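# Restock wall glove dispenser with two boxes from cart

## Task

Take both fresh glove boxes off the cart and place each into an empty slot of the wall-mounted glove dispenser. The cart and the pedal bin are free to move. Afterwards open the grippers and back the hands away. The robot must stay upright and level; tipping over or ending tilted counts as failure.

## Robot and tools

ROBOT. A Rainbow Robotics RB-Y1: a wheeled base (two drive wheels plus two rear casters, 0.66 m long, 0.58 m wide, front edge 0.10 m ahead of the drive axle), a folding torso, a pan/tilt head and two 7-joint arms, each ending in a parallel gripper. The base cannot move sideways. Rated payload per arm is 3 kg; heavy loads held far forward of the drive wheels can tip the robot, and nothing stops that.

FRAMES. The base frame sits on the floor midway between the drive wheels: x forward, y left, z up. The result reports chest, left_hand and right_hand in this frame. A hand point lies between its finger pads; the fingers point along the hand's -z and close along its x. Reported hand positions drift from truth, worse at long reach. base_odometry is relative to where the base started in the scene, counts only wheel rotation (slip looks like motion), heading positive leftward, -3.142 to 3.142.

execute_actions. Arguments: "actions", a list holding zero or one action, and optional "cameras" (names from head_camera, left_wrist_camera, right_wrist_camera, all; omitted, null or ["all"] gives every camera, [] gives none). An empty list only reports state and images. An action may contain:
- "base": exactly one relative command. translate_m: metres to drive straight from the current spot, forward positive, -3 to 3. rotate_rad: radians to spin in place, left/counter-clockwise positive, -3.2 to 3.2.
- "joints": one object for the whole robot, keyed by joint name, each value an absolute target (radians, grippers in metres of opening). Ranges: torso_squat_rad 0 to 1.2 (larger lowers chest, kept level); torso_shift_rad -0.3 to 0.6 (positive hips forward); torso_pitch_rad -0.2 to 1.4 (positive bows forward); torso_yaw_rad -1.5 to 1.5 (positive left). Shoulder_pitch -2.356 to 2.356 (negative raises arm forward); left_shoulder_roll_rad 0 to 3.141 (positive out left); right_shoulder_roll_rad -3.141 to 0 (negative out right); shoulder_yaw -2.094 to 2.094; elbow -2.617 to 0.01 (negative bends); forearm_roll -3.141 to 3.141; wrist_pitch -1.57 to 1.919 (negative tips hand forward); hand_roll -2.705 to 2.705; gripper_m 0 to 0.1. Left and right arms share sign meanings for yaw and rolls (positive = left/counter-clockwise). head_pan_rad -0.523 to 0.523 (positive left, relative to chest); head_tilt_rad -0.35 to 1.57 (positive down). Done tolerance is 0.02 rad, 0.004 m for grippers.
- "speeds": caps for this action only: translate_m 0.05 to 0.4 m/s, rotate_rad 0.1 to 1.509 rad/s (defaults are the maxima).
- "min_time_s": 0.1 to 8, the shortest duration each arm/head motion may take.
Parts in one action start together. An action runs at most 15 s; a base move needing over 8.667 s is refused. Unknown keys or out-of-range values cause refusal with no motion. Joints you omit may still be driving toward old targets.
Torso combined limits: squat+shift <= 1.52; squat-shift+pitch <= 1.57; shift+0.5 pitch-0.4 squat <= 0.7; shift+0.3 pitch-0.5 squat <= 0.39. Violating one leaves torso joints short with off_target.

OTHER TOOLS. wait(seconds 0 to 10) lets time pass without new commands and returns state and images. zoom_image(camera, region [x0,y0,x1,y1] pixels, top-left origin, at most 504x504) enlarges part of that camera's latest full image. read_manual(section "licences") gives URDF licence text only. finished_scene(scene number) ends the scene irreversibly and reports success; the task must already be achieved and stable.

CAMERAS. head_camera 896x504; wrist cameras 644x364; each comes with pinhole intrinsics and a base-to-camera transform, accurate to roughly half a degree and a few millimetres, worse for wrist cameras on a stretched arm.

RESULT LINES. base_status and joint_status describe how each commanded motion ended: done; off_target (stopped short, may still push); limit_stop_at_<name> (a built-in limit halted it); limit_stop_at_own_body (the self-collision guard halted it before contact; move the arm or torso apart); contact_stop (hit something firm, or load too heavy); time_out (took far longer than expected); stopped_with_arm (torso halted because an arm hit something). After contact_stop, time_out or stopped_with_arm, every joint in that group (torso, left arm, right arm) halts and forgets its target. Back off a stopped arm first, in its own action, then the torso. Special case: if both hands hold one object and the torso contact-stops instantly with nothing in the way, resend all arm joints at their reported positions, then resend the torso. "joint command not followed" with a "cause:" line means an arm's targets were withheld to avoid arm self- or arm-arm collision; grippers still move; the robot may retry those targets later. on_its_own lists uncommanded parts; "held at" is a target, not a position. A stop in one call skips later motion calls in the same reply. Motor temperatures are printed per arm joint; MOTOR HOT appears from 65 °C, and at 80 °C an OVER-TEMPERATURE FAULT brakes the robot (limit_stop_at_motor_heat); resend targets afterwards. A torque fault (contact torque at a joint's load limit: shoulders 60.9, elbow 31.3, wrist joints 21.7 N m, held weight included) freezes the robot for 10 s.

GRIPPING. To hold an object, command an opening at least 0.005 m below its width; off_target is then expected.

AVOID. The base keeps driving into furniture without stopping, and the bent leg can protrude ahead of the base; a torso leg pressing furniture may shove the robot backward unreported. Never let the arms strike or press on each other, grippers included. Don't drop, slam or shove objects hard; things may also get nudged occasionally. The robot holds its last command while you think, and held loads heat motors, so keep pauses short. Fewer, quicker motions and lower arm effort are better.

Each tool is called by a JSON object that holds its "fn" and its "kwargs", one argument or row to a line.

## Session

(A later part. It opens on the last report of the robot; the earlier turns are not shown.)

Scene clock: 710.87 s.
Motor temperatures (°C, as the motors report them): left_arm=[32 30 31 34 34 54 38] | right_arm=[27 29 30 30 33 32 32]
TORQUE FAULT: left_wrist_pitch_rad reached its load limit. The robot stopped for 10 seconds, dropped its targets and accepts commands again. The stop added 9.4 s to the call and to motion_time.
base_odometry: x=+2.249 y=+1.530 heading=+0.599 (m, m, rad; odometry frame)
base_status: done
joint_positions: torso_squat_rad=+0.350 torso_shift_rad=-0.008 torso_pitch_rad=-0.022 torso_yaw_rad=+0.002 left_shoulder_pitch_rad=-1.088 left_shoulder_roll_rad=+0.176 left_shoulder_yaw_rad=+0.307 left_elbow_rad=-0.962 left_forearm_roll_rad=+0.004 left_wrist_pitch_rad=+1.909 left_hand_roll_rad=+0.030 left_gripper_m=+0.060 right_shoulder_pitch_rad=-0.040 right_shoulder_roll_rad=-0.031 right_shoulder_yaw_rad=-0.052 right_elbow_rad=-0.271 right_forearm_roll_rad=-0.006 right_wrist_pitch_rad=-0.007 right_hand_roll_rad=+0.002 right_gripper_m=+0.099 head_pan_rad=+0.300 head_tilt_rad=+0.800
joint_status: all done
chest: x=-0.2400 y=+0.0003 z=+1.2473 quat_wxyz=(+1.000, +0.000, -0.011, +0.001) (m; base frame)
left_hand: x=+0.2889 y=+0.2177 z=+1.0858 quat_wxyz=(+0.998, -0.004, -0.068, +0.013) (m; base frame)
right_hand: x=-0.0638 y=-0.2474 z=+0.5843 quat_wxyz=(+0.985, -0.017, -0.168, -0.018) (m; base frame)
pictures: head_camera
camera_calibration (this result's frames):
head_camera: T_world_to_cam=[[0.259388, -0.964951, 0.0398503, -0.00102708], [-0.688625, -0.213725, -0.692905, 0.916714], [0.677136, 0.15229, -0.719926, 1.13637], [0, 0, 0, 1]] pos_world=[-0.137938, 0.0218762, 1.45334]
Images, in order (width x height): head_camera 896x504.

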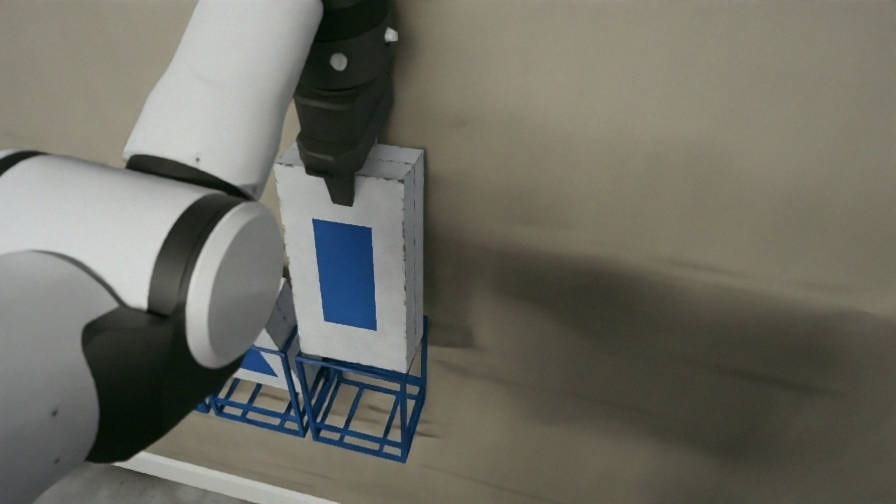

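{"fn": "execute_actions", "kwargs": {
  "actions": [
    {"base":{"translate_m":-0.03},"speeds":{"translate_m":0.05},"joints":{"torso_squat_rad":0.25}}
  ],
  "cameras": []
}}

{"fn": "execute_actions", "kwargs": {
  "actions": [
    {"joints":{"left_shoulder_pitch_rad":-1.091,"left_shoulder_roll_rad":0.183,"left_elbow_rad":-0.965,"left_wrist_pitch_rad":1.8},"min_time_s":1.5}
  ],
  "cameras": ["head_camera"]
}}

{"fn": "zoom_image", "kwargs": {
  "camera": "head_camera",
  "region": [240, 200, 520, 420]
}}

Scene clock: 721.00 s.
Motor temperatures (°C, as the motors report them): left_arm=[32 30 31 34 34 61 38] | right_arm=[27 29 30 30 33 32 32]
base_odometry: x=+2.225 y=+1.513 heading=+0.598 (m, m, rad; odometry frame)
base_status: done
joint_positions: torso_squat_rad=+0.250 torso_shift_rad=-0.006 torso_pitch_rad=-0.019 torso_yaw_rad=+0.002 left_shoulder_pitch_rad=-1.088 left_shoulder_roll_rad=+0.179 left_shoulder_yaw_rad=+0.307 left_elbow_rad=-0.963 left_forearm_roll_rad=+0.003 left_wrist_pitch_rad=+1.905 left_hand_roll_rad=+0.030 left_gripper_m=+0.060 right_shoulder_pitch_rad=-0.040 right_shoulder_roll_rad=-0.031 right_shoulder_yaw_rad=-0.052 right_elbow_rad=-0.271 right_forearm_roll_rad=-0.006 right_wrist_pitch_rad=-0.007 right_hand_roll_rad=+0.002 right_gripper_m=+0.099 head_pan_rad=+0.300 head_tilt_rad=+0.800
joint_status: all done
chest: x=-0.2377 y=+0.0007 z=+1.2681 quat_wxyz=(+1.000, +0.000, -0.009, +0.001) (m; base frame)
left_hand: x=+0.2921 y=+0.2193 z=+1.1056 quat_wxyz=(+0.998, -0.003, -0.069, +0.014) (m; base frame)
right_hand: x=-0.0639 y=-0.2474 z=+0.6047 quat_wxyz=(+0.986, -0.017, -0.166, -0.018) (m; base frame)
pictures: none
No camera images: the call's "cameras" was empty. Leave "cameras" out to get every camera's image.

Scene clock: 722.80 s.
Motor temperatures (°C, as the motors report them): left_arm=[32 30 31 34 34 59 38] | right_arm=[27 29 30 30 33 32 32]
base_odometry: x=+2.225 y=+1.513 heading=+0.598 (m, m, rad; odometry frame)
base_status: not commanded
joint_positions: torso_squat_rad=+0.250 torso_shift_rad=-0.006 torso_pitch_rad=-0.019 torso_yaw_rad=+0.002 left_shoulder_pitch_rad=-1.090 left_shoulder_roll_rad=+0.183 left_shoulder_yaw_rad=+0.307 left_elbow_rad=-0.965 left_forearm_roll_rad=+0.003 left_wrist_pitch_rad=+1.800 left_hand_roll_rad=+0.030 left_gripper_m=+0.060 right_shoulder_pitch_rad=-0.040 right_shoulder_roll_rad=-0.031 right_shoulder_yaw_rad=-0.052 right_elbow_rad=-0.271 right_forearm_roll_rad=-0.006 right_wrist_pitch_rad=-0.007 right_hand_roll_rad=+0.002 right_gripper_m=+0.099 head_pan_rad=+0.300 head_tilt_rad=+0.800
joint_status: all done
chest: x=-0.2377 y=+0.0007 z=+1.2681 quat_wxyz=(+1.000, +0.000, -0.009, +0.001) (m; base frame)
left_hand: x=+0.3168 y=+0.2212 z=+1.1125 quat_wxyz=(+0.992, -0.003, -0.123, +0.015) (m; base frame)
right_hand: x=-0.0639 y=-0.2474 z=+0.6047 quat_wxyz=(+0.986, -0.017, -0.166, -0.018) (m; base frame)
pictures: head_camera
camera_calibration (this result's frames):
head_camera: T_world_to_cam=[[0.259204, -0.965018, 0.0394124, -0.00157567], [-0.691163, -0.21384, -0.690338, 0.928953], [0.674616, 0.151698, -0.722413, 1.15229], [0, 0, 0, 1]] pos_world=[-0.134889, 0.0223269, 1.47378]
Images, in order (width x height): head_camera 896x504.

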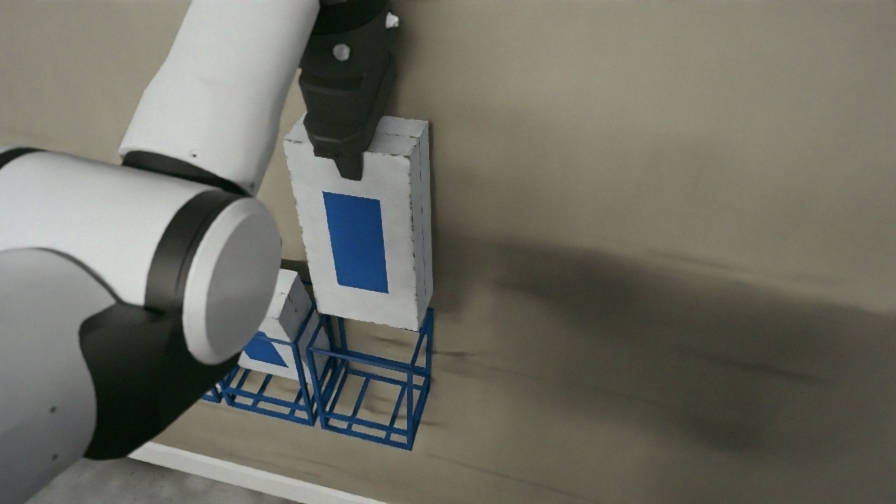

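Region (240, 200, 520, 420) of head_camera's 896x504 image, scaled by 1.800, with more detail than that image has; it fills the top 396 rows of this view, and the rest is white.

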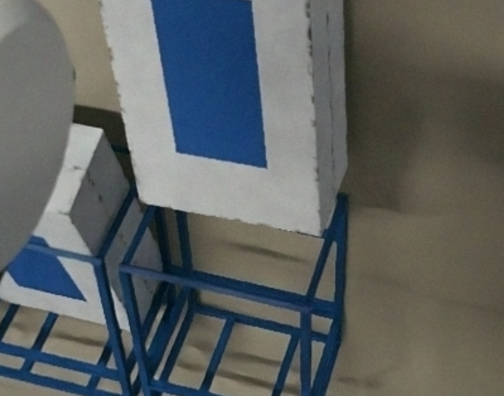

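{"fn": "execute_actions", "kwargs": {
  "actions": [
    {"joints":{"torso_squat_rad":0.48}}
  ],
  "cameras": ["head_camera"]
}}

{"fn": "zoom_image", "kwargs": {
  "camera": "head_camera",
  "region": [240, 180, 520, 400]
}}

Scene clock: 729.20 s.
Motor temperatures (°C, as the motors report them): left_arm=[32 30 31 34 34 53 38] | right_arm=[27 29 30 30 33 32 32]
base_odometry: x=+2.225 y=+1.513 heading=+0.598 (m, m, rad; odometry frame)
base_status: not commanded
joint_positions: torso_squat_rad=+0.480 torso_shift_rad=-0.006 torso_pitch_rad=-0.019 torso_yaw_rad=+0.002 left_shoulder_pitch_rad=-1.090 left_shoulder_roll_rad=+0.183 left_shoulder_yaw_rad=+0.307 left_elbow_rad=-0.965 left_forearm_roll_rad=+0.003 left_wrist_pitch_rad=+1.800 left_hand_roll_rad=+0.030 left_gripper_m=+0.060 right_shoulder_pitch_rad=-0.040 right_shoulder_roll_rad=-0.031 right_shoulder_yaw_rad=-0.052 right_elbow_rad=-0.271 right_forearm_roll_rad=-0.006 right_wrist_pitch_rad=-0.007 right_hand_roll_rad=+0.002 right_gripper_m=+0.099 head_pan_rad=+0.300 head_tilt_rad=+0.800
joint_status: all done
chest: x=-0.2375 y=+0.0006 z=+1.2108 quat_wxyz=(+1.000, +0.000, -0.009, +0.001) (m; base frame)
left_hand: x=+0.3171 y=+0.2211 z=+1.0554 quat_wxyz=(+0.992, -0.003, -0.124, +0.015) (m; base frame)
right_hand: x=-0.0635 y=-0.2474 z=+0.5474 quat_wxyz=(+0.986, -0.017, -0.166, -0.018) (m; base frame)
pictures: head_camera
camera_calibration (this result's frames):
head_camera: T_world_to_cam=[[0.259196, -0.965018, 0.0394677, 0.000499737], [-0.691021, -0.213842, -0.690479, 0.88974], [0.674764, 0.151696, -0.722275, 1.11059], [0, 0, 0, 1]] pos_world=[-0.134685, 0.0222742, 1.41648]
Images, in order (width x height): head_camera 896x504.

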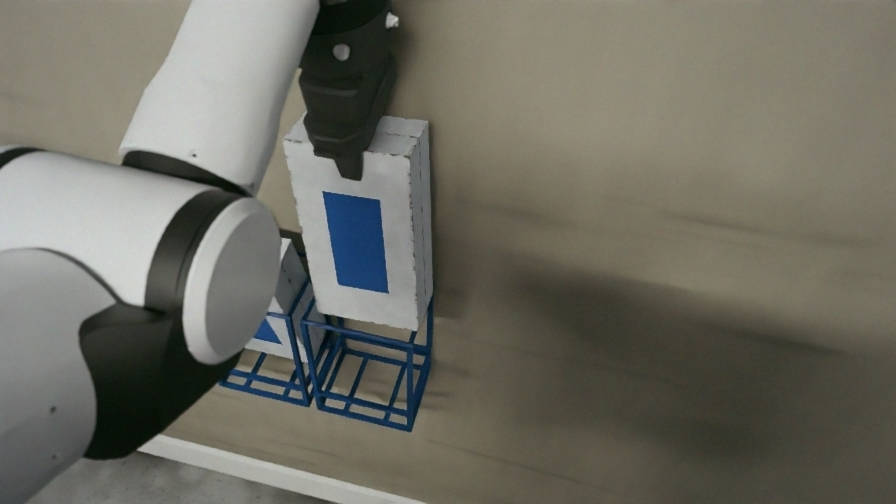

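Region (240, 180, 520, 400) of head_camera's 896x504 image, scaled by 1.800, with more detail than that image has; it fills the top 396 rows of this view, and the rest is white.

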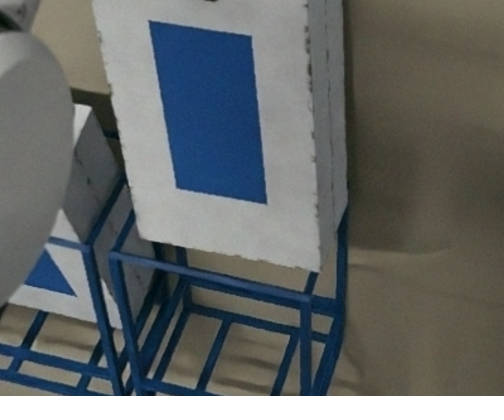

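{"fn": "execute_actions", "kwargs": {
  "actions": [
    {"base":{"rotate_rad":0.035},"speeds":{"rotate_rad":0.1},"joints":{"left_hand_roll_rad":0.0}}
  ],
  "cameras": []
}}

{"fn": "execute_actions", "kwargs": {
  "actions": [
    {"joints":{"torso_squat_rad":0.62}}
  ],
  "cameras": ["head_camera"]
}}

{"fn": "zoom_image", "kwargs": {
  "camera": "head_camera",
  "region": [240, 180, 520, 400]
}}

Scene clock: 734.47 s.
Motor temperatures (°C, as the motors report them): left_arm=[32 30 31 34 34 50 38] | right_arm=[27 29 30 30 33 32 32]
base_odometry: x=+2.225 y=+1.514 heading=+0.632 (m, m, rad; odometry frame)
base_status: done
joint_positions: torso_squat_rad=+0.480 torso_shift_rad=-0.006 torso_pitch_rad=-0.019 torso_yaw_rad=+0.002 left_shoulder_pitch_rad=-1.091 left_shoulder_roll_rad=+0.183 left_shoulder_yaw_rad=+0.307 left_elbow_rad=-0.965 left_forearm_roll_rad=+0.003 left_wrist_pitch_rad=+1.800 left_hand_roll_rad=+0.000 left_gripper_m=+0.060 right_shoulder_pitch_rad=-0.040 right_shoulder_roll_rad=-0.031 right_shoulder_yaw_rad=-0.052 right_elbow_rad=-0.271 right_forearm_roll_rad=-0.006 right_wrist_pitch_rad=-0.007 right_hand_roll_rad=+0.002 right_gripper_m=+0.099 head_pan_rad=+0.300 head_tilt_rad=+0.800
joint_status: all done
chest: x=-0.2375 y=+0.0006 z=+1.2108 quat_wxyz=(+1.000, +0.000, -0.009, +0.001) (m; base frame)
left_hand: x=+0.3172 y=+0.2212 z=+1.0554 quat_wxyz=(+0.992, -0.001, -0.124, +0.000) (m; base frame)
right_hand: x=-0.0635 y=-0.2474 z=+0.5474 quat_wxyz=(+0.986, -0.017, -0.166, -0.018) (m; base frame)
pictures: none
No camera images: the call's "cameras" was empty. Leave "cameras" out to get every camera's image.

Scene clock: 735.77 s.
Motor temperatures (°C, as the motors report them): left_arm=[32 30 31 34 34 49 38] | right_arm=[27 29 30 30 33 32 32]
base_odometry: x=+2.225 y=+1.514 heading=+0.632 (m, m, rad; odometry frame)
base_status: not commanded
joint_positions: torso_squat_rad=+0.620 torso_shift_rad=-0.006 torso_pitch_rad=-0.019 torso_yaw_rad=+0.002 left_shoulder_pitch_rad=-1.091 left_shoulder_roll_rad=+0.183 left_shoulder_yaw_rad=+0.307 left_elbow_rad=-0.965 left_forearm_roll_rad=+0.003 left_wrist_pitch_rad=+1.800 left_hand_roll_rad=+0.000 left_gripper_m=+0.060 right_shoulder_pitch_rad=-0.040 right_shoulder_roll_rad=-0.031 right_shoulder_yaw_rad=-0.052 right_elbow_rad=-0.271 right_forearm_roll_rad=-0.006 right_wrist_pitch_rad=-0.007 right_hand_roll_rad=+0.002 right_gripper_m=+0.099 head_pan_rad=+0.300 head_tilt_rad=+0.800
joint_status: all done
chest: x=-0.2372 y=+0.0006 z=+1.1596 quat_wxyz=(+1.000, +0.000, -0.009, +0.001) (m; base frame)
left_hand: x=+0.3175 y=+0.2211 z=+1.0044 quat_wxyz=(+0.992, -0.001, -0.124, +0.000) (m; base frame)
right_hand: x=-0.0632 y=-0.2475 z=+0.4962 quat_wxyz=(+0.986, -0.017, -0.166, -0.018) (m; base frame)
pictures: head_camera
camera_calibration (this result's frames):
head_camera: T_world_to_cam=[[0.259184, -0.965021, 0.039475, 0.00238255], [-0.691027, -0.21384, -0.690474, 0.85459], [0.674763, 0.151682, -0.722279, 1.07343], [0, 0, 0, 1]] pos_world=[-0.134386, 0.0222243, 1.3653]
Images, in order (width x height): head_camera 896x504.

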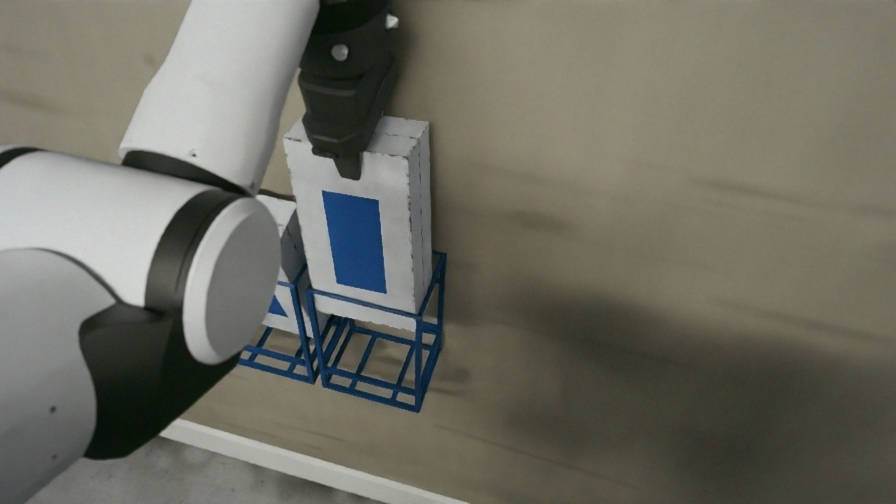

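Region (240, 180, 520, 400) of head_camera's 896x504 image, scaled by 1.800, with more detail than that image has; it fills the top 396 rows of this view, and the rest is white.

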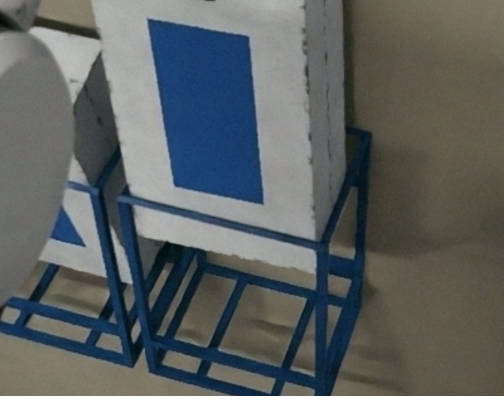

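{"fn": "execute_actions", "kwargs": {
  "actions": [
    {"joints":{"torso_squat_rad":0.76,"left_wrist_pitch_rad":1.85},"min_time_s":1}
  ],
  "cameras": ["head_camera"]
}}

{"fn": "execute_actions", "kwargs": {
  "actions": [
    {"joints":{"torso_squat_rad":0.86,"head_tilt_rad":0.75}}
  ],
  "cameras": ["head_camera"]
}}

Scene clock: 743.50 s.
Motor temperatures (°C, as the motors report them): left_arm=[32 30 31 34 34 45 38] | right_arm=[27 29 30 30 33 32 32]
base_odometry: x=+2.225 y=+1.514 heading=+0.632 (m, m, rad; odometry frame)
base_status: not commanded
joint_positions: torso_squat_rad=+0.760 torso_shift_rad=-0.006 torso_pitch_rad=-0.019 torso_yaw_rad=+0.002 left_shoulder_pitch_rad=-1.092 left_shoulder_roll_rad=+0.183 left_shoulder_yaw_rad=+0.307 left_elbow_rad=-0.965 left_forearm_roll_rad=+0.003 left_wrist_pitch_rad=+1.849 left_hand_roll_rad=+0.000 left_gripper_m=+0.060 right_shoulder_pitch_rad=-0.040 right_shoulder_roll_rad=-0.031 right_shoulder_yaw_rad=-0.052 right_elbow_rad=-0.271 right_forearm_roll_rad=-0.006 right_wrist_pitch_rad=-0.007 right_hand_roll_rad=+0.002 right_gripper_m=+0.099 head_pan_rad=+0.300 head_tilt_rad=+0.800
joint_status: all done
chest: x=-0.2368 y=+0.0005 z=+1.0973 quat_wxyz=(+1.000, +0.000, -0.009, +0.001) (m; base frame)
left_hand: x=+0.3072 y=+0.2208 z=+0.9403 quat_wxyz=(+0.995, -0.001, -0.100, +0.000) (m; base frame)
right_hand: x=-0.0629 y=-0.2475 z=+0.4339 quat_wxyz=(+0.986, -0.017, -0.167, -0.018) (m; base frame)
pictures: head_camera
camera_calibration (this result's frames):
head_camera: T_world_to_cam=[[0.25909, -0.965046, 0.0394879, 0.00465732], [-0.691011, -0.213773, -0.69051, 0.811837], [0.674816, 0.151617, -0.722244, 1.02815], [0, 0, 0, 1]] pos_world=[-0.134032, 0.0221572, 1.30297]
Images, in order (width x height): head_camera 896x504.

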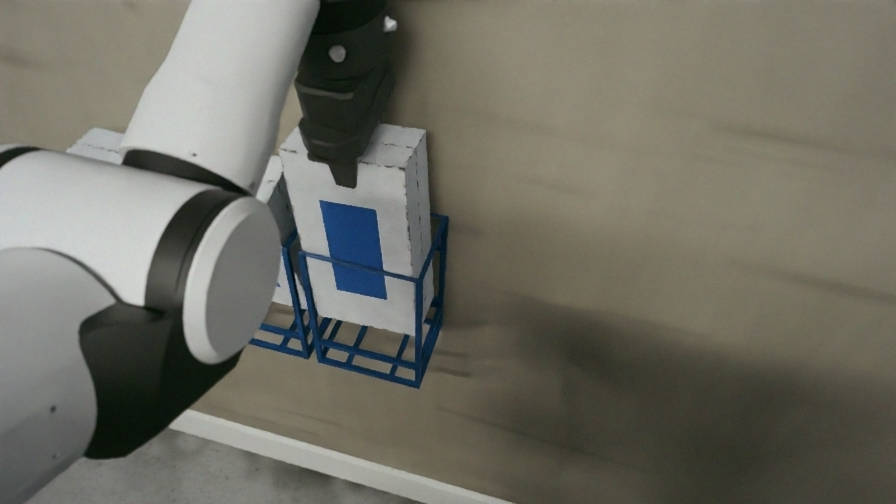

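Scene clock: 744.60 s.
Motor temperatures (°C, as the motors report them): left_arm=[32 30 31 34 34 45 38] | right_arm=[27 29 30 30 33 32 32]
base_odometry: x=+2.225 y=+1.514 heading=+0.632 (m, m, rad; odometry frame)
base_status: not commanded
joint_positions: torso_squat_rad=+0.860 torso_shift_rad=-0.006 torso_pitch_rad=-0.019 torso_yaw_rad=+0.002 left_shoulder_pitch_rad=-1.093 left_shoulder_roll_rad=+0.181 left_shoulder_yaw_rad=+0.307 left_elbow_rad=-0.966 left_forearm_roll_rad=+0.004 left_wrist_pitch_rad=+1.849 left_hand_roll_rad=+0.000 left_gripper_m=+0.060 right_shoulder_pitch_rad=-0.040 right_shoulder_roll_rad=-0.031 right_shoulder_yaw_rad=-0.052 right_elbow_rad=-0.271 right_forearm_roll_rad=-0.006 right_wrist_pitch_rad=-0.007 right_hand_roll_rad=+0.002 right_gripper_m=+0.099 head_pan_rad=+0.300 head_tilt_rad=+0.750
joint_status: all done
chest: x=-0.2366 y=+0.0004 z=+1.0466 quat_wxyz=(+1.000, +0.000, -0.010, +0.001) (m; base frame)
left_hand: x=+0.3076 y=+0.2194 z=+0.8900 quat_wxyz=(+0.995, -0.002, -0.101, -0.001) (m; base frame)
right_hand: x=-0.0626 y=-0.2476 z=+0.3832 quat_wxyz=(+0.986, -0.017, -0.167, -0.018) (m; base frame)
pictures: head_camera
camera_calibration (this result's frames):
head_camera: T_world_to_cam=[[0.25731, -0.965603, 0.0374339, 0.0086701], [-0.65707, -0.203235, -0.725916, 0.828492], [0.708555, 0.162189, -0.686763, 0.95457], [0, 0, 0, 1]] pos_world=[-0.13422, 0.0219298, 1.25666]
Images, in order (width x height): head_camera 896x504.

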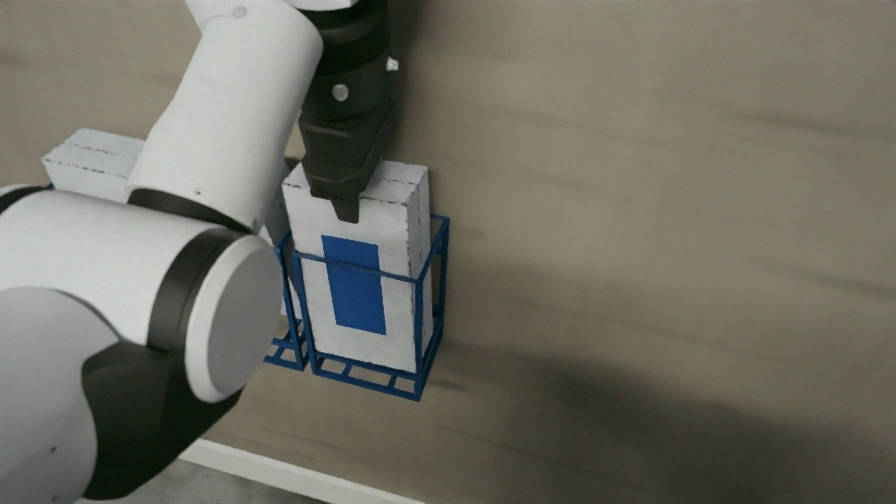

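Good, upright near the floor. Release.

{"fn": "execute_actions", "kwargs": {
  "actions": [
    {"joints":{"left_gripper_m":0.09}}
  ],
  "cameras": ["head_camera"]
}}

{"fn": "execute_actions", "kwargs": {
  "actions": [
    {"joints":{"torso_squat_rad":0.3}}
  ],
  "cameras": ["head_camera"]
}}

Scene clock: 752.77 s.
Motor temperatures (°C, as the motors report them): left_arm=[32 30 31 34 34 42 38] | right_arm=[27 29 30 30 33 32 32]
base_odometry: x=+2.225 y=+1.514 heading=+0.632 (m, m, rad; odometry frame)
base_status: not commanded
joint_positions: torso_squat_rad=+0.860 torso_shift_rad=-0.006 torso_pitch_rad=-0.019 torso_yaw_rad=+0.002 left_shoulder_pitch_rad=-1.092 left_shoulder_roll_rad=+0.183 left_shoulder_yaw_rad=+0.307 left_elbow_rad=-0.965 left_forearm_roll_rad=+0.003 left_wrist_pitch_rad=+1.850 left_hand_roll_rad=+0.000 left_gripper_m=+0.090 right_shoulder_pitch_rad=-0.040 right_shoulder_roll_rad=-0.031 right_shoulder_yaw_rad=-0.052 right_elbow_rad=-0.271 right_forearm_roll_rad=-0.006 right_wrist_pitch_rad=-0.007 right_hand_roll_rad=+0.002 right_gripper_m=+0.099 head_pan_rad=+0.300 head_tilt_rad=+0.750
joint_status: all done
chest: x=-0.2366 y=+0.0005 z=+1.0466 quat_wxyz=(+1.000, +0.000, -0.009, +0.001) (m; base frame)
left_hand: x=+0.3073 y=+0.2207 z=+0.8897 quat_wxyz=(+0.995, -0.001, -0.100, +0.000) (m; base frame)
right_hand: x=-0.0626 y=-0.2476 z=+0.3832 quat_wxyz=(+0.986, -0.017, -0.167, -0.018) (m; base frame)
pictures: head_camera
camera_calibration (this result's frames):
head_camera: T_world_to_cam=[[0.257446, -0.965567, 0.0374476, 0.00870321], [-0.657085, -0.203348, -0.725872, 0.828458], [0.708492, 0.162266, -0.68681, 0.954588], [0, 0, 0, 1]] pos_world=[-0.134192, 0.0219711, 1.25665]
Images, in order (width x height): head_camera 896x504.

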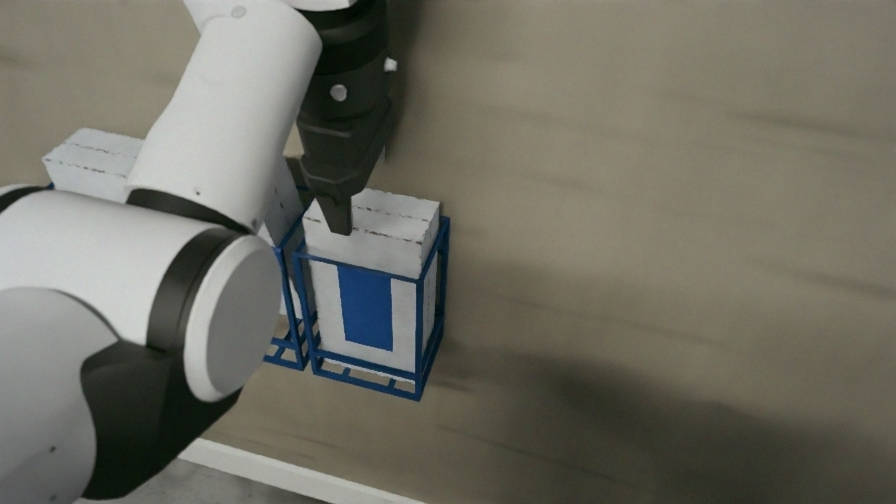

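Scene clock: 755.53 s.
Motor temperatures (°C, as the motors report them): left_arm=[32 30 31 34 34 41 38] | right_arm=[27 29 30 30 33 32 32]
base_odometry: x=+2.225 y=+1.514 heading=+0.632 (m, m, rad; odometry frame)
base_status: not commanded
joint_positions: torso_squat_rad=+0.300 torso_shift_rad=-0.006 torso_pitch_rad=-0.019 torso_yaw_rad=+0.002 left_shoulder_pitch_rad=-1.092 left_shoulder_roll_rad=+0.183 left_shoulder_yaw_rad=+0.307 left_elbow_rad=-0.965 left_forearm_roll_rad=+0.003 left_wrist_pitch_rad=+1.850 left_hand_roll_rad=+0.000 left_gripper_m=+0.090 right_shoulder_pitch_rad=-0.040 right_shoulder_roll_rad=-0.031 right_shoulder_yaw_rad=-0.052 right_elbow_rad=-0.271 right_forearm_roll_rad=-0.006 right_wrist_pitch_rad=-0.007 right_hand_roll_rad=+0.002 right_gripper_m=+0.099 head_pan_rad=+0.300 head_tilt_rad=+0.750
joint_status: all done
chest: x=-0.2377 y=+0.0006 z=+1.2586 quat_wxyz=(+1.000, +0.000, -0.009, +0.001) (m; base frame)
left_hand: x=+0.3061 y=+0.2209 z=+1.1014 quat_wxyz=(+0.995, -0.001, -0.100, +0.000) (m; base frame)
right_hand: x=-0.0639 y=-0.2474 z=+0.5951 quat_wxyz=(+0.986, -0.017, -0.166, -0.018) (m; base frame)
pictures: head_camera
camera_calibration (this result's frames):
head_camera: T_world_to_cam=[[0.257465, -0.965566, 0.0373484, 0.00134865], [-0.657362, -0.203351, -0.725619, 0.981296], [0.708228, 0.16227, -0.687082, 1.10121], [0, 0, 0, 1]] pos_world=[-0.135188, 0.0221558, 1.46862]
Images, in order (width x height): head_camera 896x504.

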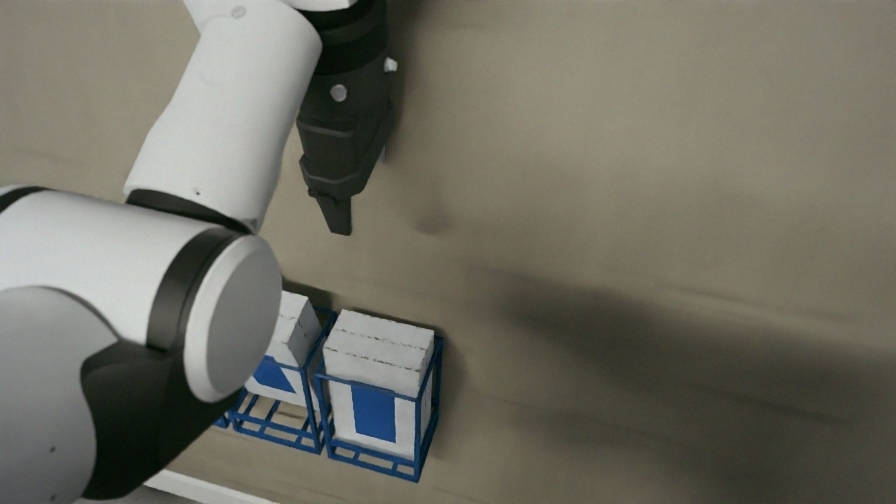

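{"fn": "execute_actions", "kwargs": {
  "actions": [
    {"base":{"translate_m":-0.5},"joints":{"head_tilt_rad":0.6,"head_pan_rad":0.1,"torso_yaw_rad":0.5}}
  ],
  "cameras": ["head_camera"]
}}

Scene clock: 762.10 s.
Motor temperatures (°C, as the motors report them): left_arm=[32 30 31 34 34 40 38] | right_arm=[27 29 30 30 33 32 32]
base_odometry: x=+1.822 y=+1.218 heading=+0.634 (m, m, rad; odometry frame)
base_status: done
joint_positions: torso_squat_rad=+0.300 torso_shift_rad=-0.006 torso_pitch_rad=-0.019 torso_yaw_rad=+0.500 left_shoulder_pitch_rad=-1.091 left_shoulder_roll_rad=+0.183 left_shoulder_yaw_rad=+0.307 left_elbow_rad=-0.965 left_forearm_roll_rad=+0.003 left_wrist_pitch_rad=+1.850 left_hand_roll_rad=+0.000 left_gripper_m=+0.090 right_shoulder_pitch_rad=-0.040 right_shoulder_roll_rad=-0.031 right_shoulder_yaw_rad=-0.052 right_elbow_rad=-0.271 right_forearm_roll_rad=-0.006 right_wrist_pitch_rad=-0.007 right_hand_roll_rad=+0.002 right_gripper_m=+0.099 head_pan_rad=+0.100 head_tilt_rad=+0.600
joint_status: all done
chest: x=-0.2378 y=+0.0007 z=+1.2586 quat_wxyz=(+0.969, -0.002, -0.009, +0.247) (m; base frame)
left_hand: x=+0.1350 y=+0.4528 z=+1.0982 quat_wxyz=(+0.964, +0.019, -0.097, +0.246) (m; base frame)
right_hand: x=+0.0350 y=-0.1401 z=+0.5970 quat_wxyz=(+0.960, +0.020, -0.166, +0.226) (m; base frame)
pictures: head_camera
camera_calibration (this result's frames):
head_camera: T_world_to_cam=[[0.526161, -0.849623, 0.0359971, 0.0726244], [-0.471713, -0.326824, -0.818947, 1.16037], [0.70756, 0.413918, -0.57274, 0.931651], [0, 0, 0, 1]] pos_world=[-0.15005, 0.0553129, 1.48126]
Images, in order (width x height): head_camera 896x504.

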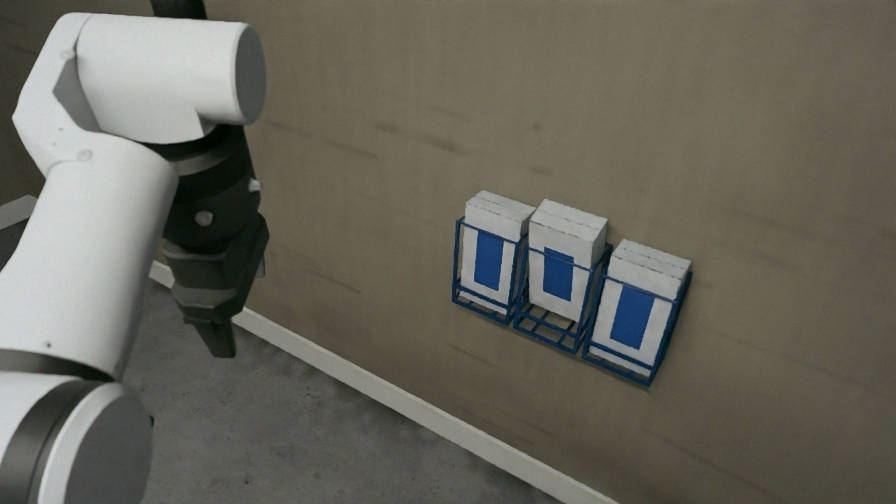

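{"fn": "execute_actions", "kwargs": {
  "actions": [
    {"base":{"rotate_rad":0.29},"joints":{"torso_yaw_rad":0.002,"head_pan_rad":0.3,"head_tilt_rad":0.8,"left_gripper_m":0.0}}
  ],
  "cameras": []
}}

{"fn": "execute_actions", "kwargs": {
  "actions": [
    {"base":{"translate_m":0.47},"speeds":{"translate_m":0.2}}
  ],
  "cameras": []
}}

{"fn": "execute_actions", "kwargs": {
  "actions": [
    {"base":{"rotate_rad":-0.24},"speeds":{"rotate_rad":0.3}}
  ],
  "cameras": ["head_camera"]
}}

Scene clock: 773.67 s.
Motor temperatures (°C, as the motors report them): left_arm=[32 30 31 33 34 38 38] | right_arm=[27 29 30 30 33 32 32]
base_odometry: x=+1.822 y=+1.218 heading=+0.923 (m, m, rad; odometry frame)
base_status: done
joint_positions: torso_squat_rad=+0.300 torso_shift_rad=-0.006 torso_pitch_rad=-0.019 torso_yaw_rad=+0.002 left_shoulder_pitch_rad=-1.091 left_shoulder_roll_rad=+0.183 left_shoulder_yaw_rad=+0.307 left_elbow_rad=-0.965 left_forearm_roll_rad=+0.003 left_wrist_pitch_rad=+1.850 left_hand_roll_rad=+0.000 left_gripper_m=+0.000 right_shoulder_pitch_rad=-0.040 right_shoulder_roll_rad=-0.031 right_shoulder_yaw_rad=-0.052 right_elbow_rad=-0.271 right_forearm_roll_rad=-0.006 right_wrist_pitch_rad=-0.007 right_hand_roll_rad=+0.002 right_gripper_m=+0.099 head_pan_rad=+0.300 head_tilt_rad=+0.800
joint_status: all done
chest: x=-0.2378 y=+0.0006 z=+1.2586 quat_wxyz=(+1.000, +0.000, -0.009, +0.001) (m; base frame)
left_hand: x=+0.3060 y=+0.2212 z=+1.1014 quat_wxyz=(+0.995, -0.001, -0.100, +0.000) (m; base frame)
right_hand: x=-0.0638 y=-0.2474 z=+0.5952 quat_wxyz=(+0.986, -0.017, -0.166, -0.018) (m; base frame)
pictures: none
No camera images: the call's "cameras" was empty. Leave "cameras" out to get every camera's image.

Scene clock: 777.07 s.
Motor temperatures (°C, as the motors report them): left_arm=[32 30 31 33 34 38 38] | right_arm=[27 29 30 30 33 32 32]
base_odometry: x=+2.105 y=+1.593 heading=+0.924 (m, m, rad; odometry frame)
base_status: done
joint_positions: torso_squat_rad=+0.300 torso_shift_rad=-0.006 torso_pitch_rad=-0.019 torso_yaw_rad=+0.002 left_shoulder_pitch_rad=-1.091 left_shoulder_roll_rad=+0.183 left_shoulder_yaw_rad=+0.307 left_elbow_rad=-0.965 left_forearm_roll_rad=+0.003 left_wrist_pitch_rad=+1.850 left_hand_roll_rad=+0.000 left_gripper_m=+0.000 right_shoulder_pitch_rad=-0.040 right_shoulder_roll_rad=-0.031 right_shoulder_yaw_rad=-0.052 right_elbow_rad=-0.271 right_forearm_roll_rad=-0.006 right_wrist_pitch_rad=-0.007 right_hand_roll_rad=+0.002 right_gripper_m=+0.099 head_pan_rad=+0.300 head_tilt_rad=+0.800
joint_status: not commanded
chest: x=-0.2377 y=+0.0006 z=+1.2586 quat_wxyz=(+1.000, +0.000, -0.009, +0.001) (m; base frame)
left_hand: x=+0.3060 y=+0.2212 z=+1.1014 quat_wxyz=(+0.995, -0.001, -0.100, +0.000) (m; base frame)
right_hand: x=-0.0639 y=-0.2474 z=+0.5952 quat_wxyz=(+0.986, -0.017, -0.166, -0.018) (m; base frame)
pictures: none
No camera images: the call's "cameras" was empty. Leave "cameras" out to get every camera's image.

Scene clock: 779.40 s.
Motor temperatures (°C, as the motors report them): left_arm=[32 30 31 33 34 37 38] | right_arm=[27 29 30 30 33 32 32]
base_odometry: x=+2.105 y=+1.593 heading=+0.685 (m, m, rad; odometry frame)
base_status: done
joint_positions: torso_squat_rad=+0.300 torso_shift_rad=-0.006 torso_pitch_rad=-0.019 torso_yaw_rad=+0.002 left_shoulder_pitch_rad=-1.091 left_shoulder_roll_rad=+0.183 left_shoulder_yaw_rad=+0.307 left_elbow_rad=-0.965 left_forearm_roll_rad=+0.003 left_wrist_pitch_rad=+1.850 left_hand_roll_rad=+0.000 left_gripper_m=+0.000 right_shoulder_pitch_rad=-0.040 right_shoulder_roll_rad=-0.031 right_shoulder_yaw_rad=-0.052 right_elbow_rad=-0.271 right_forearm_roll_rad=-0.006 right_wrist_pitch_rad=-0.007 right_hand_roll_rad=+0.002 right_gripper_m=+0.099 head_pan_rad=+0.300 head_tilt_rad=+0.800
joint_status: not commanded
chest: x=-0.2377 y=+0.0007 z=+1.2586 quat_wxyz=(+1.000, +0.000, -0.009, +0.001) (m; base frame)
left_hand: x=+0.3060 y=+0.2212 z=+1.1014 quat_wxyz=(+0.995, -0.001, -0.100, +0.000) (m; base frame)
right_hand: x=-0.0639 y=-0.2474 z=+0.5952 quat_wxyz=(+0.986, -0.017, -0.166, -0.018) (m; base frame)
pictures: head_camera
camera_calibration (this result's frames):
head_camera: T_world_to_cam=[[0.259094, -0.965047, 0.039436, -0.00127155], [-0.69109, -0.213757, -0.690437, 0.922537], [0.674734, 0.151634, -0.722317, 1.14533], [0, 0, 0, 1]] pos_world=[-0.13491, 0.0222997, 1.4643]
Images, in order (width x height): head_camera 896x504.

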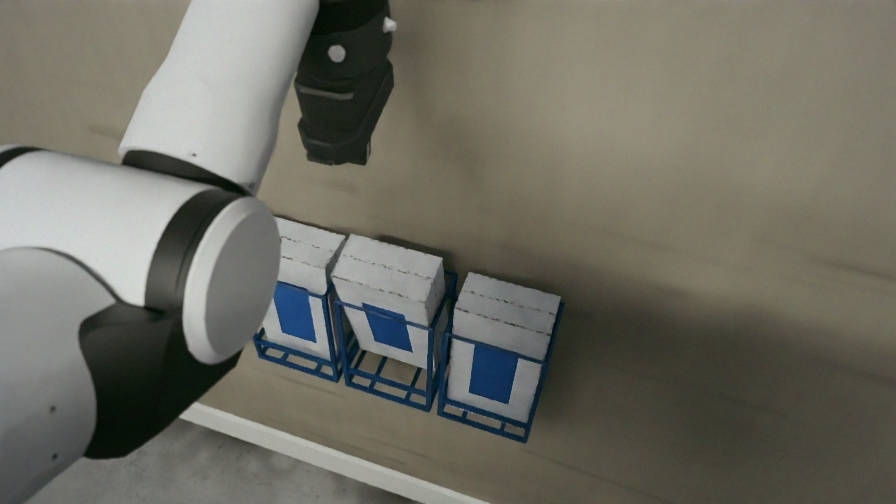

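{"fn": "execute_actions", "kwargs": {
  "actions": [
    {"base":{"translate_m":-0.06},"speeds":{"translate_m":0.1},"joints":{"torso_squat_rad":0,"left_gripper_m":0.1}}
  ],
  "cameras": []
}}

{"fn": "execute_actions", "kwargs": {
  "actions": [
    {"joints":{"left_shoulder_pitch_rad":-0.737,"left_shoulder_roll_rad":0.086,"left_shoulder_yaw_rad":0.232,"left_elbow_rad":-1.05,"left_forearm_roll_rad":0,"left_wrist_pitch_rad":1.74,"left_hand_roll_rad":-0.04,"head_tilt_rad":0.95},"min_time_s":1.5}
  ],
  "cameras": ["head_camera"]
}}

Scene clock: 806.47 s.
Motor temperatures (°C, as the motors report them): left_arm=[31 30 31 33 34 36 38] | right_arm=[27 29 30 30 33 32 32]
base_odometry: x=+2.059 y=+1.555 heading=+0.683 (m, m, rad; odometry frame)
base_status: done
joint_positions: torso_squat_rad=+0.000 torso_shift_rad=-0.006 torso_pitch_rad=-0.019 torso_yaw_rad=+0.002 left_shoulder_pitch_rad=-1.091 left_shoulder_roll_rad=+0.183 left_shoulder_yaw_rad=+0.307 left_elbow_rad=-0.965 left_forearm_roll_rad=+0.003 left_wrist_pitch_rad=+1.850 left_hand_roll_rad=+0.000 left_gripper_m=+0.100 right_shoulder_pitch_rad=-0.040 right_shoulder_roll_rad=-0.031 right_shoulder_yaw_rad=-0.052 right_elbow_rad=-0.271 right_forearm_roll_rad=-0.006 right_wrist_pitch_rad=-0.007 right_hand_roll_rad=+0.002 right_gripper_m=+0.099 head_pan_rad=+0.300 head_tilt_rad=+0.800
joint_status: all done
chest: x=-0.2379 y=+0.0007 z=+1.2899 quat_wxyz=(+1.000, +0.000, -0.009, +0.001) (m; base frame)
left_hand: x=+0.3059 y=+0.2212 z=+1.1326 quat_wxyz=(+0.995, -0.001, -0.100, +0.000) (m; base frame)
right_hand: x=-0.0641 y=-0.2474 z=+0.6264 quat_wxyz=(+0.986, -0.017, -0.166, -0.018) (m; base frame)
pictures: none
No camera images: the call's "cameras" was empty. Leave "cameras" out to get every camera's image.

Scene clock: 808.27 s.
Motor temperatures (°C, as the motors report them): left_arm=[31 30 31 33 34 36 38] | right_arm=[27 29 30 30 33 32 32]
base_odometry: x=+2.059 y=+1.555 heading=+0.683 (m, m, rad; odometry frame)
base_status: not commanded
joint_positions: torso_squat_rad=+0.000 torso_shift_rad=-0.006 torso_pitch_rad=-0.019 torso_yaw_rad=+0.002 left_shoulder_pitch_rad=-0.738 left_shoulder_roll_rad=+0.086 left_shoulder_yaw_rad=+0.232 left_elbow_rad=-1.050 left_forearm_roll_rad=+0.000 left_wrist_pitch_rad=+1.740 left_hand_roll_rad=-0.040 left_gripper_m=+0.100 right_shoulder_pitch_rad=-0.040 right_shoulder_roll_rad=-0.031 right_shoulder_yaw_rad=-0.052 right_elbow_rad=-0.271 right_forearm_roll_rad=-0.006 right_wrist_pitch_rad=-0.007 right_hand_roll_rad=+0.002 right_gripper_m=+0.099 head_pan_rad=+0.300 head_tilt_rad=+0.950
joint_status: all done
chest: x=-0.2379 y=+0.0007 z=+1.2899 quat_wxyz=(+1.000, +0.000, -0.009, +0.001) (m; base frame)
left_hand: x=+0.2317 y=+0.2218 z=+0.9752 quat_wxyz=(+1.000, +0.000, -0.018, -0.019) (m; base frame)
right_hand: x=-0.0641 y=-0.2474 z=+0.6264 quat_wxyz=(+0.986, -0.017, -0.166, -0.018) (m; base frame)
pictures: head_camera
camera_calibration (this result's frames):
head_camera: T_world_to_cam=[[0.264298, -0.963394, 0.0449327, -0.00951371], [-0.782103, -0.241357, -0.57451, 0.751313], [0.564324, 0.1167, -0.817263, 1.28527], [0, 0, 0, 1]] pos_world=[-0.135191, 0.0221788, 1.48247]
Images, in order (width x height): head_camera 896x504.

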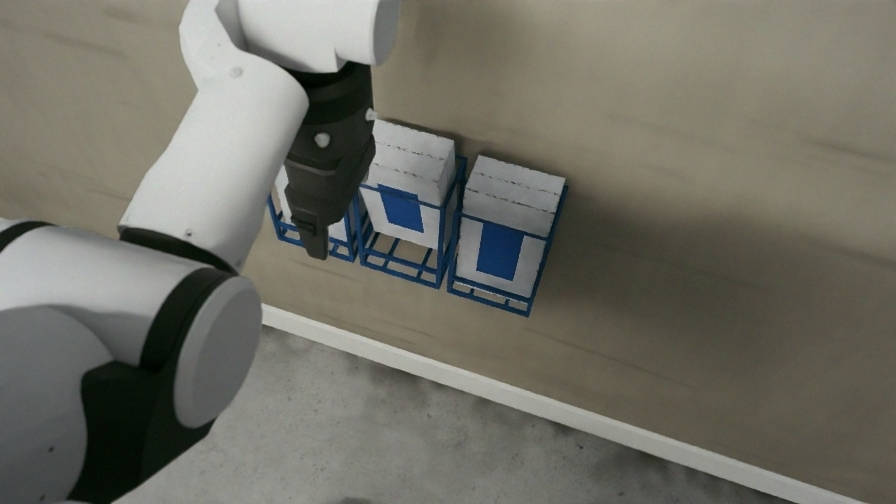

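{"fn": "execute_actions", "kwargs": {
  "actions": [
    {"base":{"translate_m":0.13},"speeds":{"translate_m":0.08}}
  ]
}}

Scene clock: 832.67 s.
Motor temperatures (°C, as the motors report them): left_arm=[31 29 31 33 34 35 38] | right_arm=[27 29 30 30 33 32 32]
base_odometry: x=+2.160 y=+1.637 heading=+0.681 (m, m, rad; odometry frame)
base_status: done
joint_positions: torso_squat_rad=+0.000 torso_shift_rad=-0.006 torso_pitch_rad=-0.019 torso_yaw_rad=+0.002 left_shoulder_pitch_rad=-0.738 left_shoulder_roll_rad=+0.086 left_shoulder_yaw_rad=+0.232 left_elbow_rad=-1.050 left_forearm_roll_rad=+0.000 left_wrist_pitch_rad=+1.740 left_hand_roll_rad=-0.040 left_gripper_m=+0.100 right_shoulder_pitch_rad=-0.040 right_shoulder_roll_rad=-0.031 right_shoulder_yaw_rad=-0.052 right_elbow_rad=-0.271 right_forearm_roll_rad=-0.006 right_wrist_pitch_rad=-0.007 right_hand_roll_rad=+0.002 right_gripper_m=+0.099 head_pan_rad=+0.300 head_tilt_rad=+0.950
joint_status: not commanded
chest: x=-0.2379 y=+0.0007 z=+1.2899 quat_wxyz=(+1.000, +0.000, -0.009, +0.001) (m; base frame)
left_hand: x=+0.2316 y=+0.2218 z=+0.9752 quat_wxyz=(+1.000, +0.000, -0.018, -0.019) (m; base frame)
right_hand: x=-0.0641 y=-0.2474 z=+0.6264 quat_wxyz=(+0.986, -0.017, -0.166, -0.018) (m; base frame)
pictures: head_camera, left_wrist_camera, right_wrist_camera
camera_calibration (this result's frames):
head_camera: T_world_to_cam=[[0.264296, -0.963393, 0.0449514, -0.0095303], [-0.782072, -0.241361, -0.57455, 0.751359], [0.564367, 0.116696, -0.817234, 1.28525], [0, 0, 0, 1]] pos_world=[-0.135219, 0.0221833, 1.48247]
left_wrist_camera: T_world_to_cam=[[0.997892, -0.0460804, 0.0456975, -0.265362], [-0.0648007, -0.745919, 0.662877, -0.440956], [0.00354103, -0.66444, -0.747333, 0.965387], [0, 0, 0, 1]] pos_world=[0.232809, 0.300297, 1.02589]
right_wrist_camera: T_world_to_cam=[[-0.934082, 0.0263265, -0.356087, 0.171708], [-0.20172, 0.78397, 0.587111, -0.158123], [0.294618, 0.62024, -0.726982, 0.717618], [0, 0, 0, 1]] pos_world=[-0.0829303, -0.325652, 0.675674]
Images, in order (width x height): head_camera 896x504, left_wrist_camera 644x364, right_wrist_camera 644x364.

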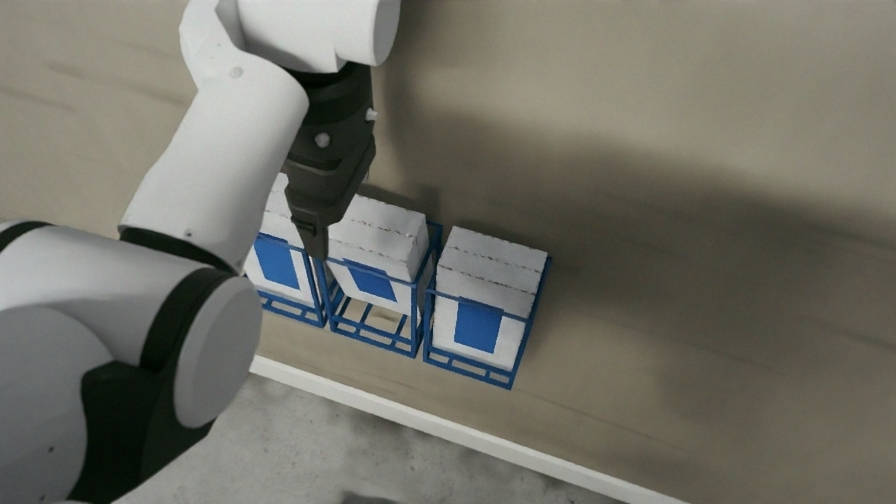

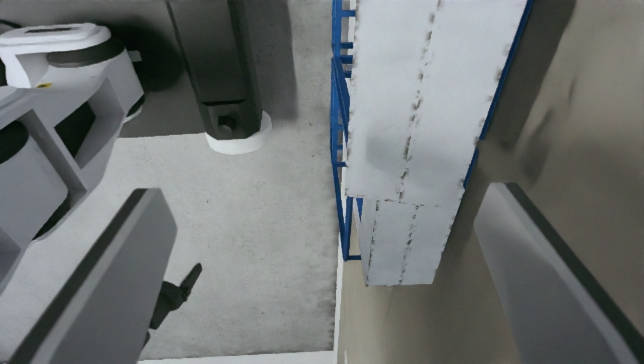

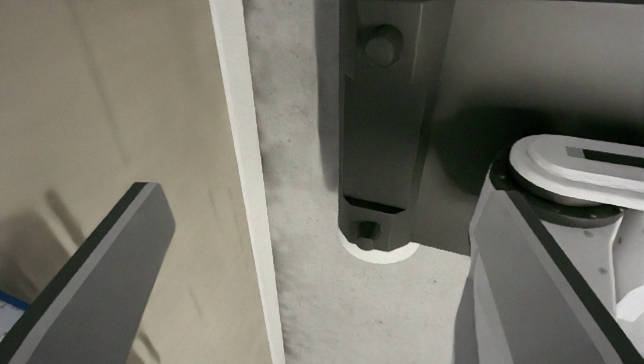

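{"fn": "execute_actions", "kwargs": {
  "actions": [
    {"base":{"translate_m":0.045},"speeds":{"translate_m":0.05}}
  ],
  "cameras": ["head_camera","left_wrist_camera"]
}}

Scene clock: 848.13 s.
Motor temperatures (°C, as the motors report them): left_arm=[31 29 31 33 34 35 38] | right_arm=[27 29 30 30 33 32 32]
base_odometry: x=+2.195 y=+1.665 heading=+0.680 (m, m, rad; odometry frame)
base_status: done
joint_positions: torso_squat_rad=+0.000 torso_shift_rad=-0.006 torso_pitch_rad=-0.019 torso_yaw_rad=+0.002 left_shoulder_pitch_rad=-0.738 left_shoulder_roll_rad=+0.086 left_shoulder_yaw_rad=+0.232 left_elbow_rad=-1.050 left_forearm_roll_rad=+0.000 left_wrist_pitch_rad=+1.740 left_hand_roll_rad=-0.040 left_gripper_m=+0.100 right_shoulder_pitch_rad=-0.040 right_shoulder_roll_rad=-0.031 right_shoulder_yaw_rad=-0.052 right_elbow_rad=-0.271 right_forearm_roll_rad=-0.006 right_wrist_pitch_rad=-0.007 right_hand_roll_rad=+0.002 right_gripper_m=+0.099 head_pan_rad=+0.300 head_tilt_rad=+0.950
joint_status: not commanded
chest: x=-0.2379 y=+0.0007 z=+1.2899 quat_wxyz=(+1.000, +0.000, -0.009, +0.001) (m; base frame)
left_hand: x=+0.2316 y=+0.2218 z=+0.9752 quat_wxyz=(+1.000, +0.000, -0.018, -0.019) (m; base frame)
right_hand: x=-0.0641 y=-0.2474 z=+0.6264 quat_wxyz=(+0.986, -0.017, -0.166, -0.018) (m; base frame)
pictures: head_camera, left_wrist_camera
camera_calibration (this result's frames):
head_camera: T_world_to_cam=[[0.264292, -0.963393, 0.0449761, -0.00954694], [-0.782021, -0.241362, -0.574619, 0.751415], [0.56444, 0.116695, -0.817184, 1.28524], [0, 0, 0, 1]] pos_world=[-0.135293, 0.0221845, 1.48248]
left_wrist_camera: T_world_to_cam=[[0.997888, -0.0460958, 0.0457675, -0.265384], [-0.0648588, -0.745907, 0.662885, -0.440981], [0.00358214, -0.664453, -0.747322, 0.965377], [0, 0, 0, 1]] pos_world=[0.232764, 0.300284, 1.02591]
Images, in order (width x height): head_camera 896x504, left_wrist_camera 644x364.

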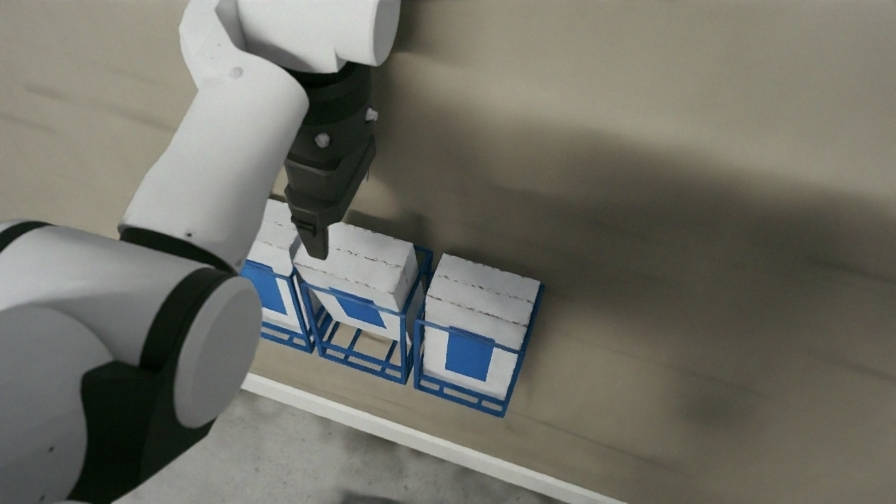

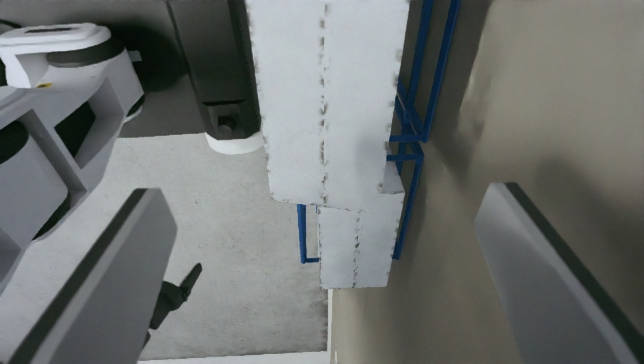

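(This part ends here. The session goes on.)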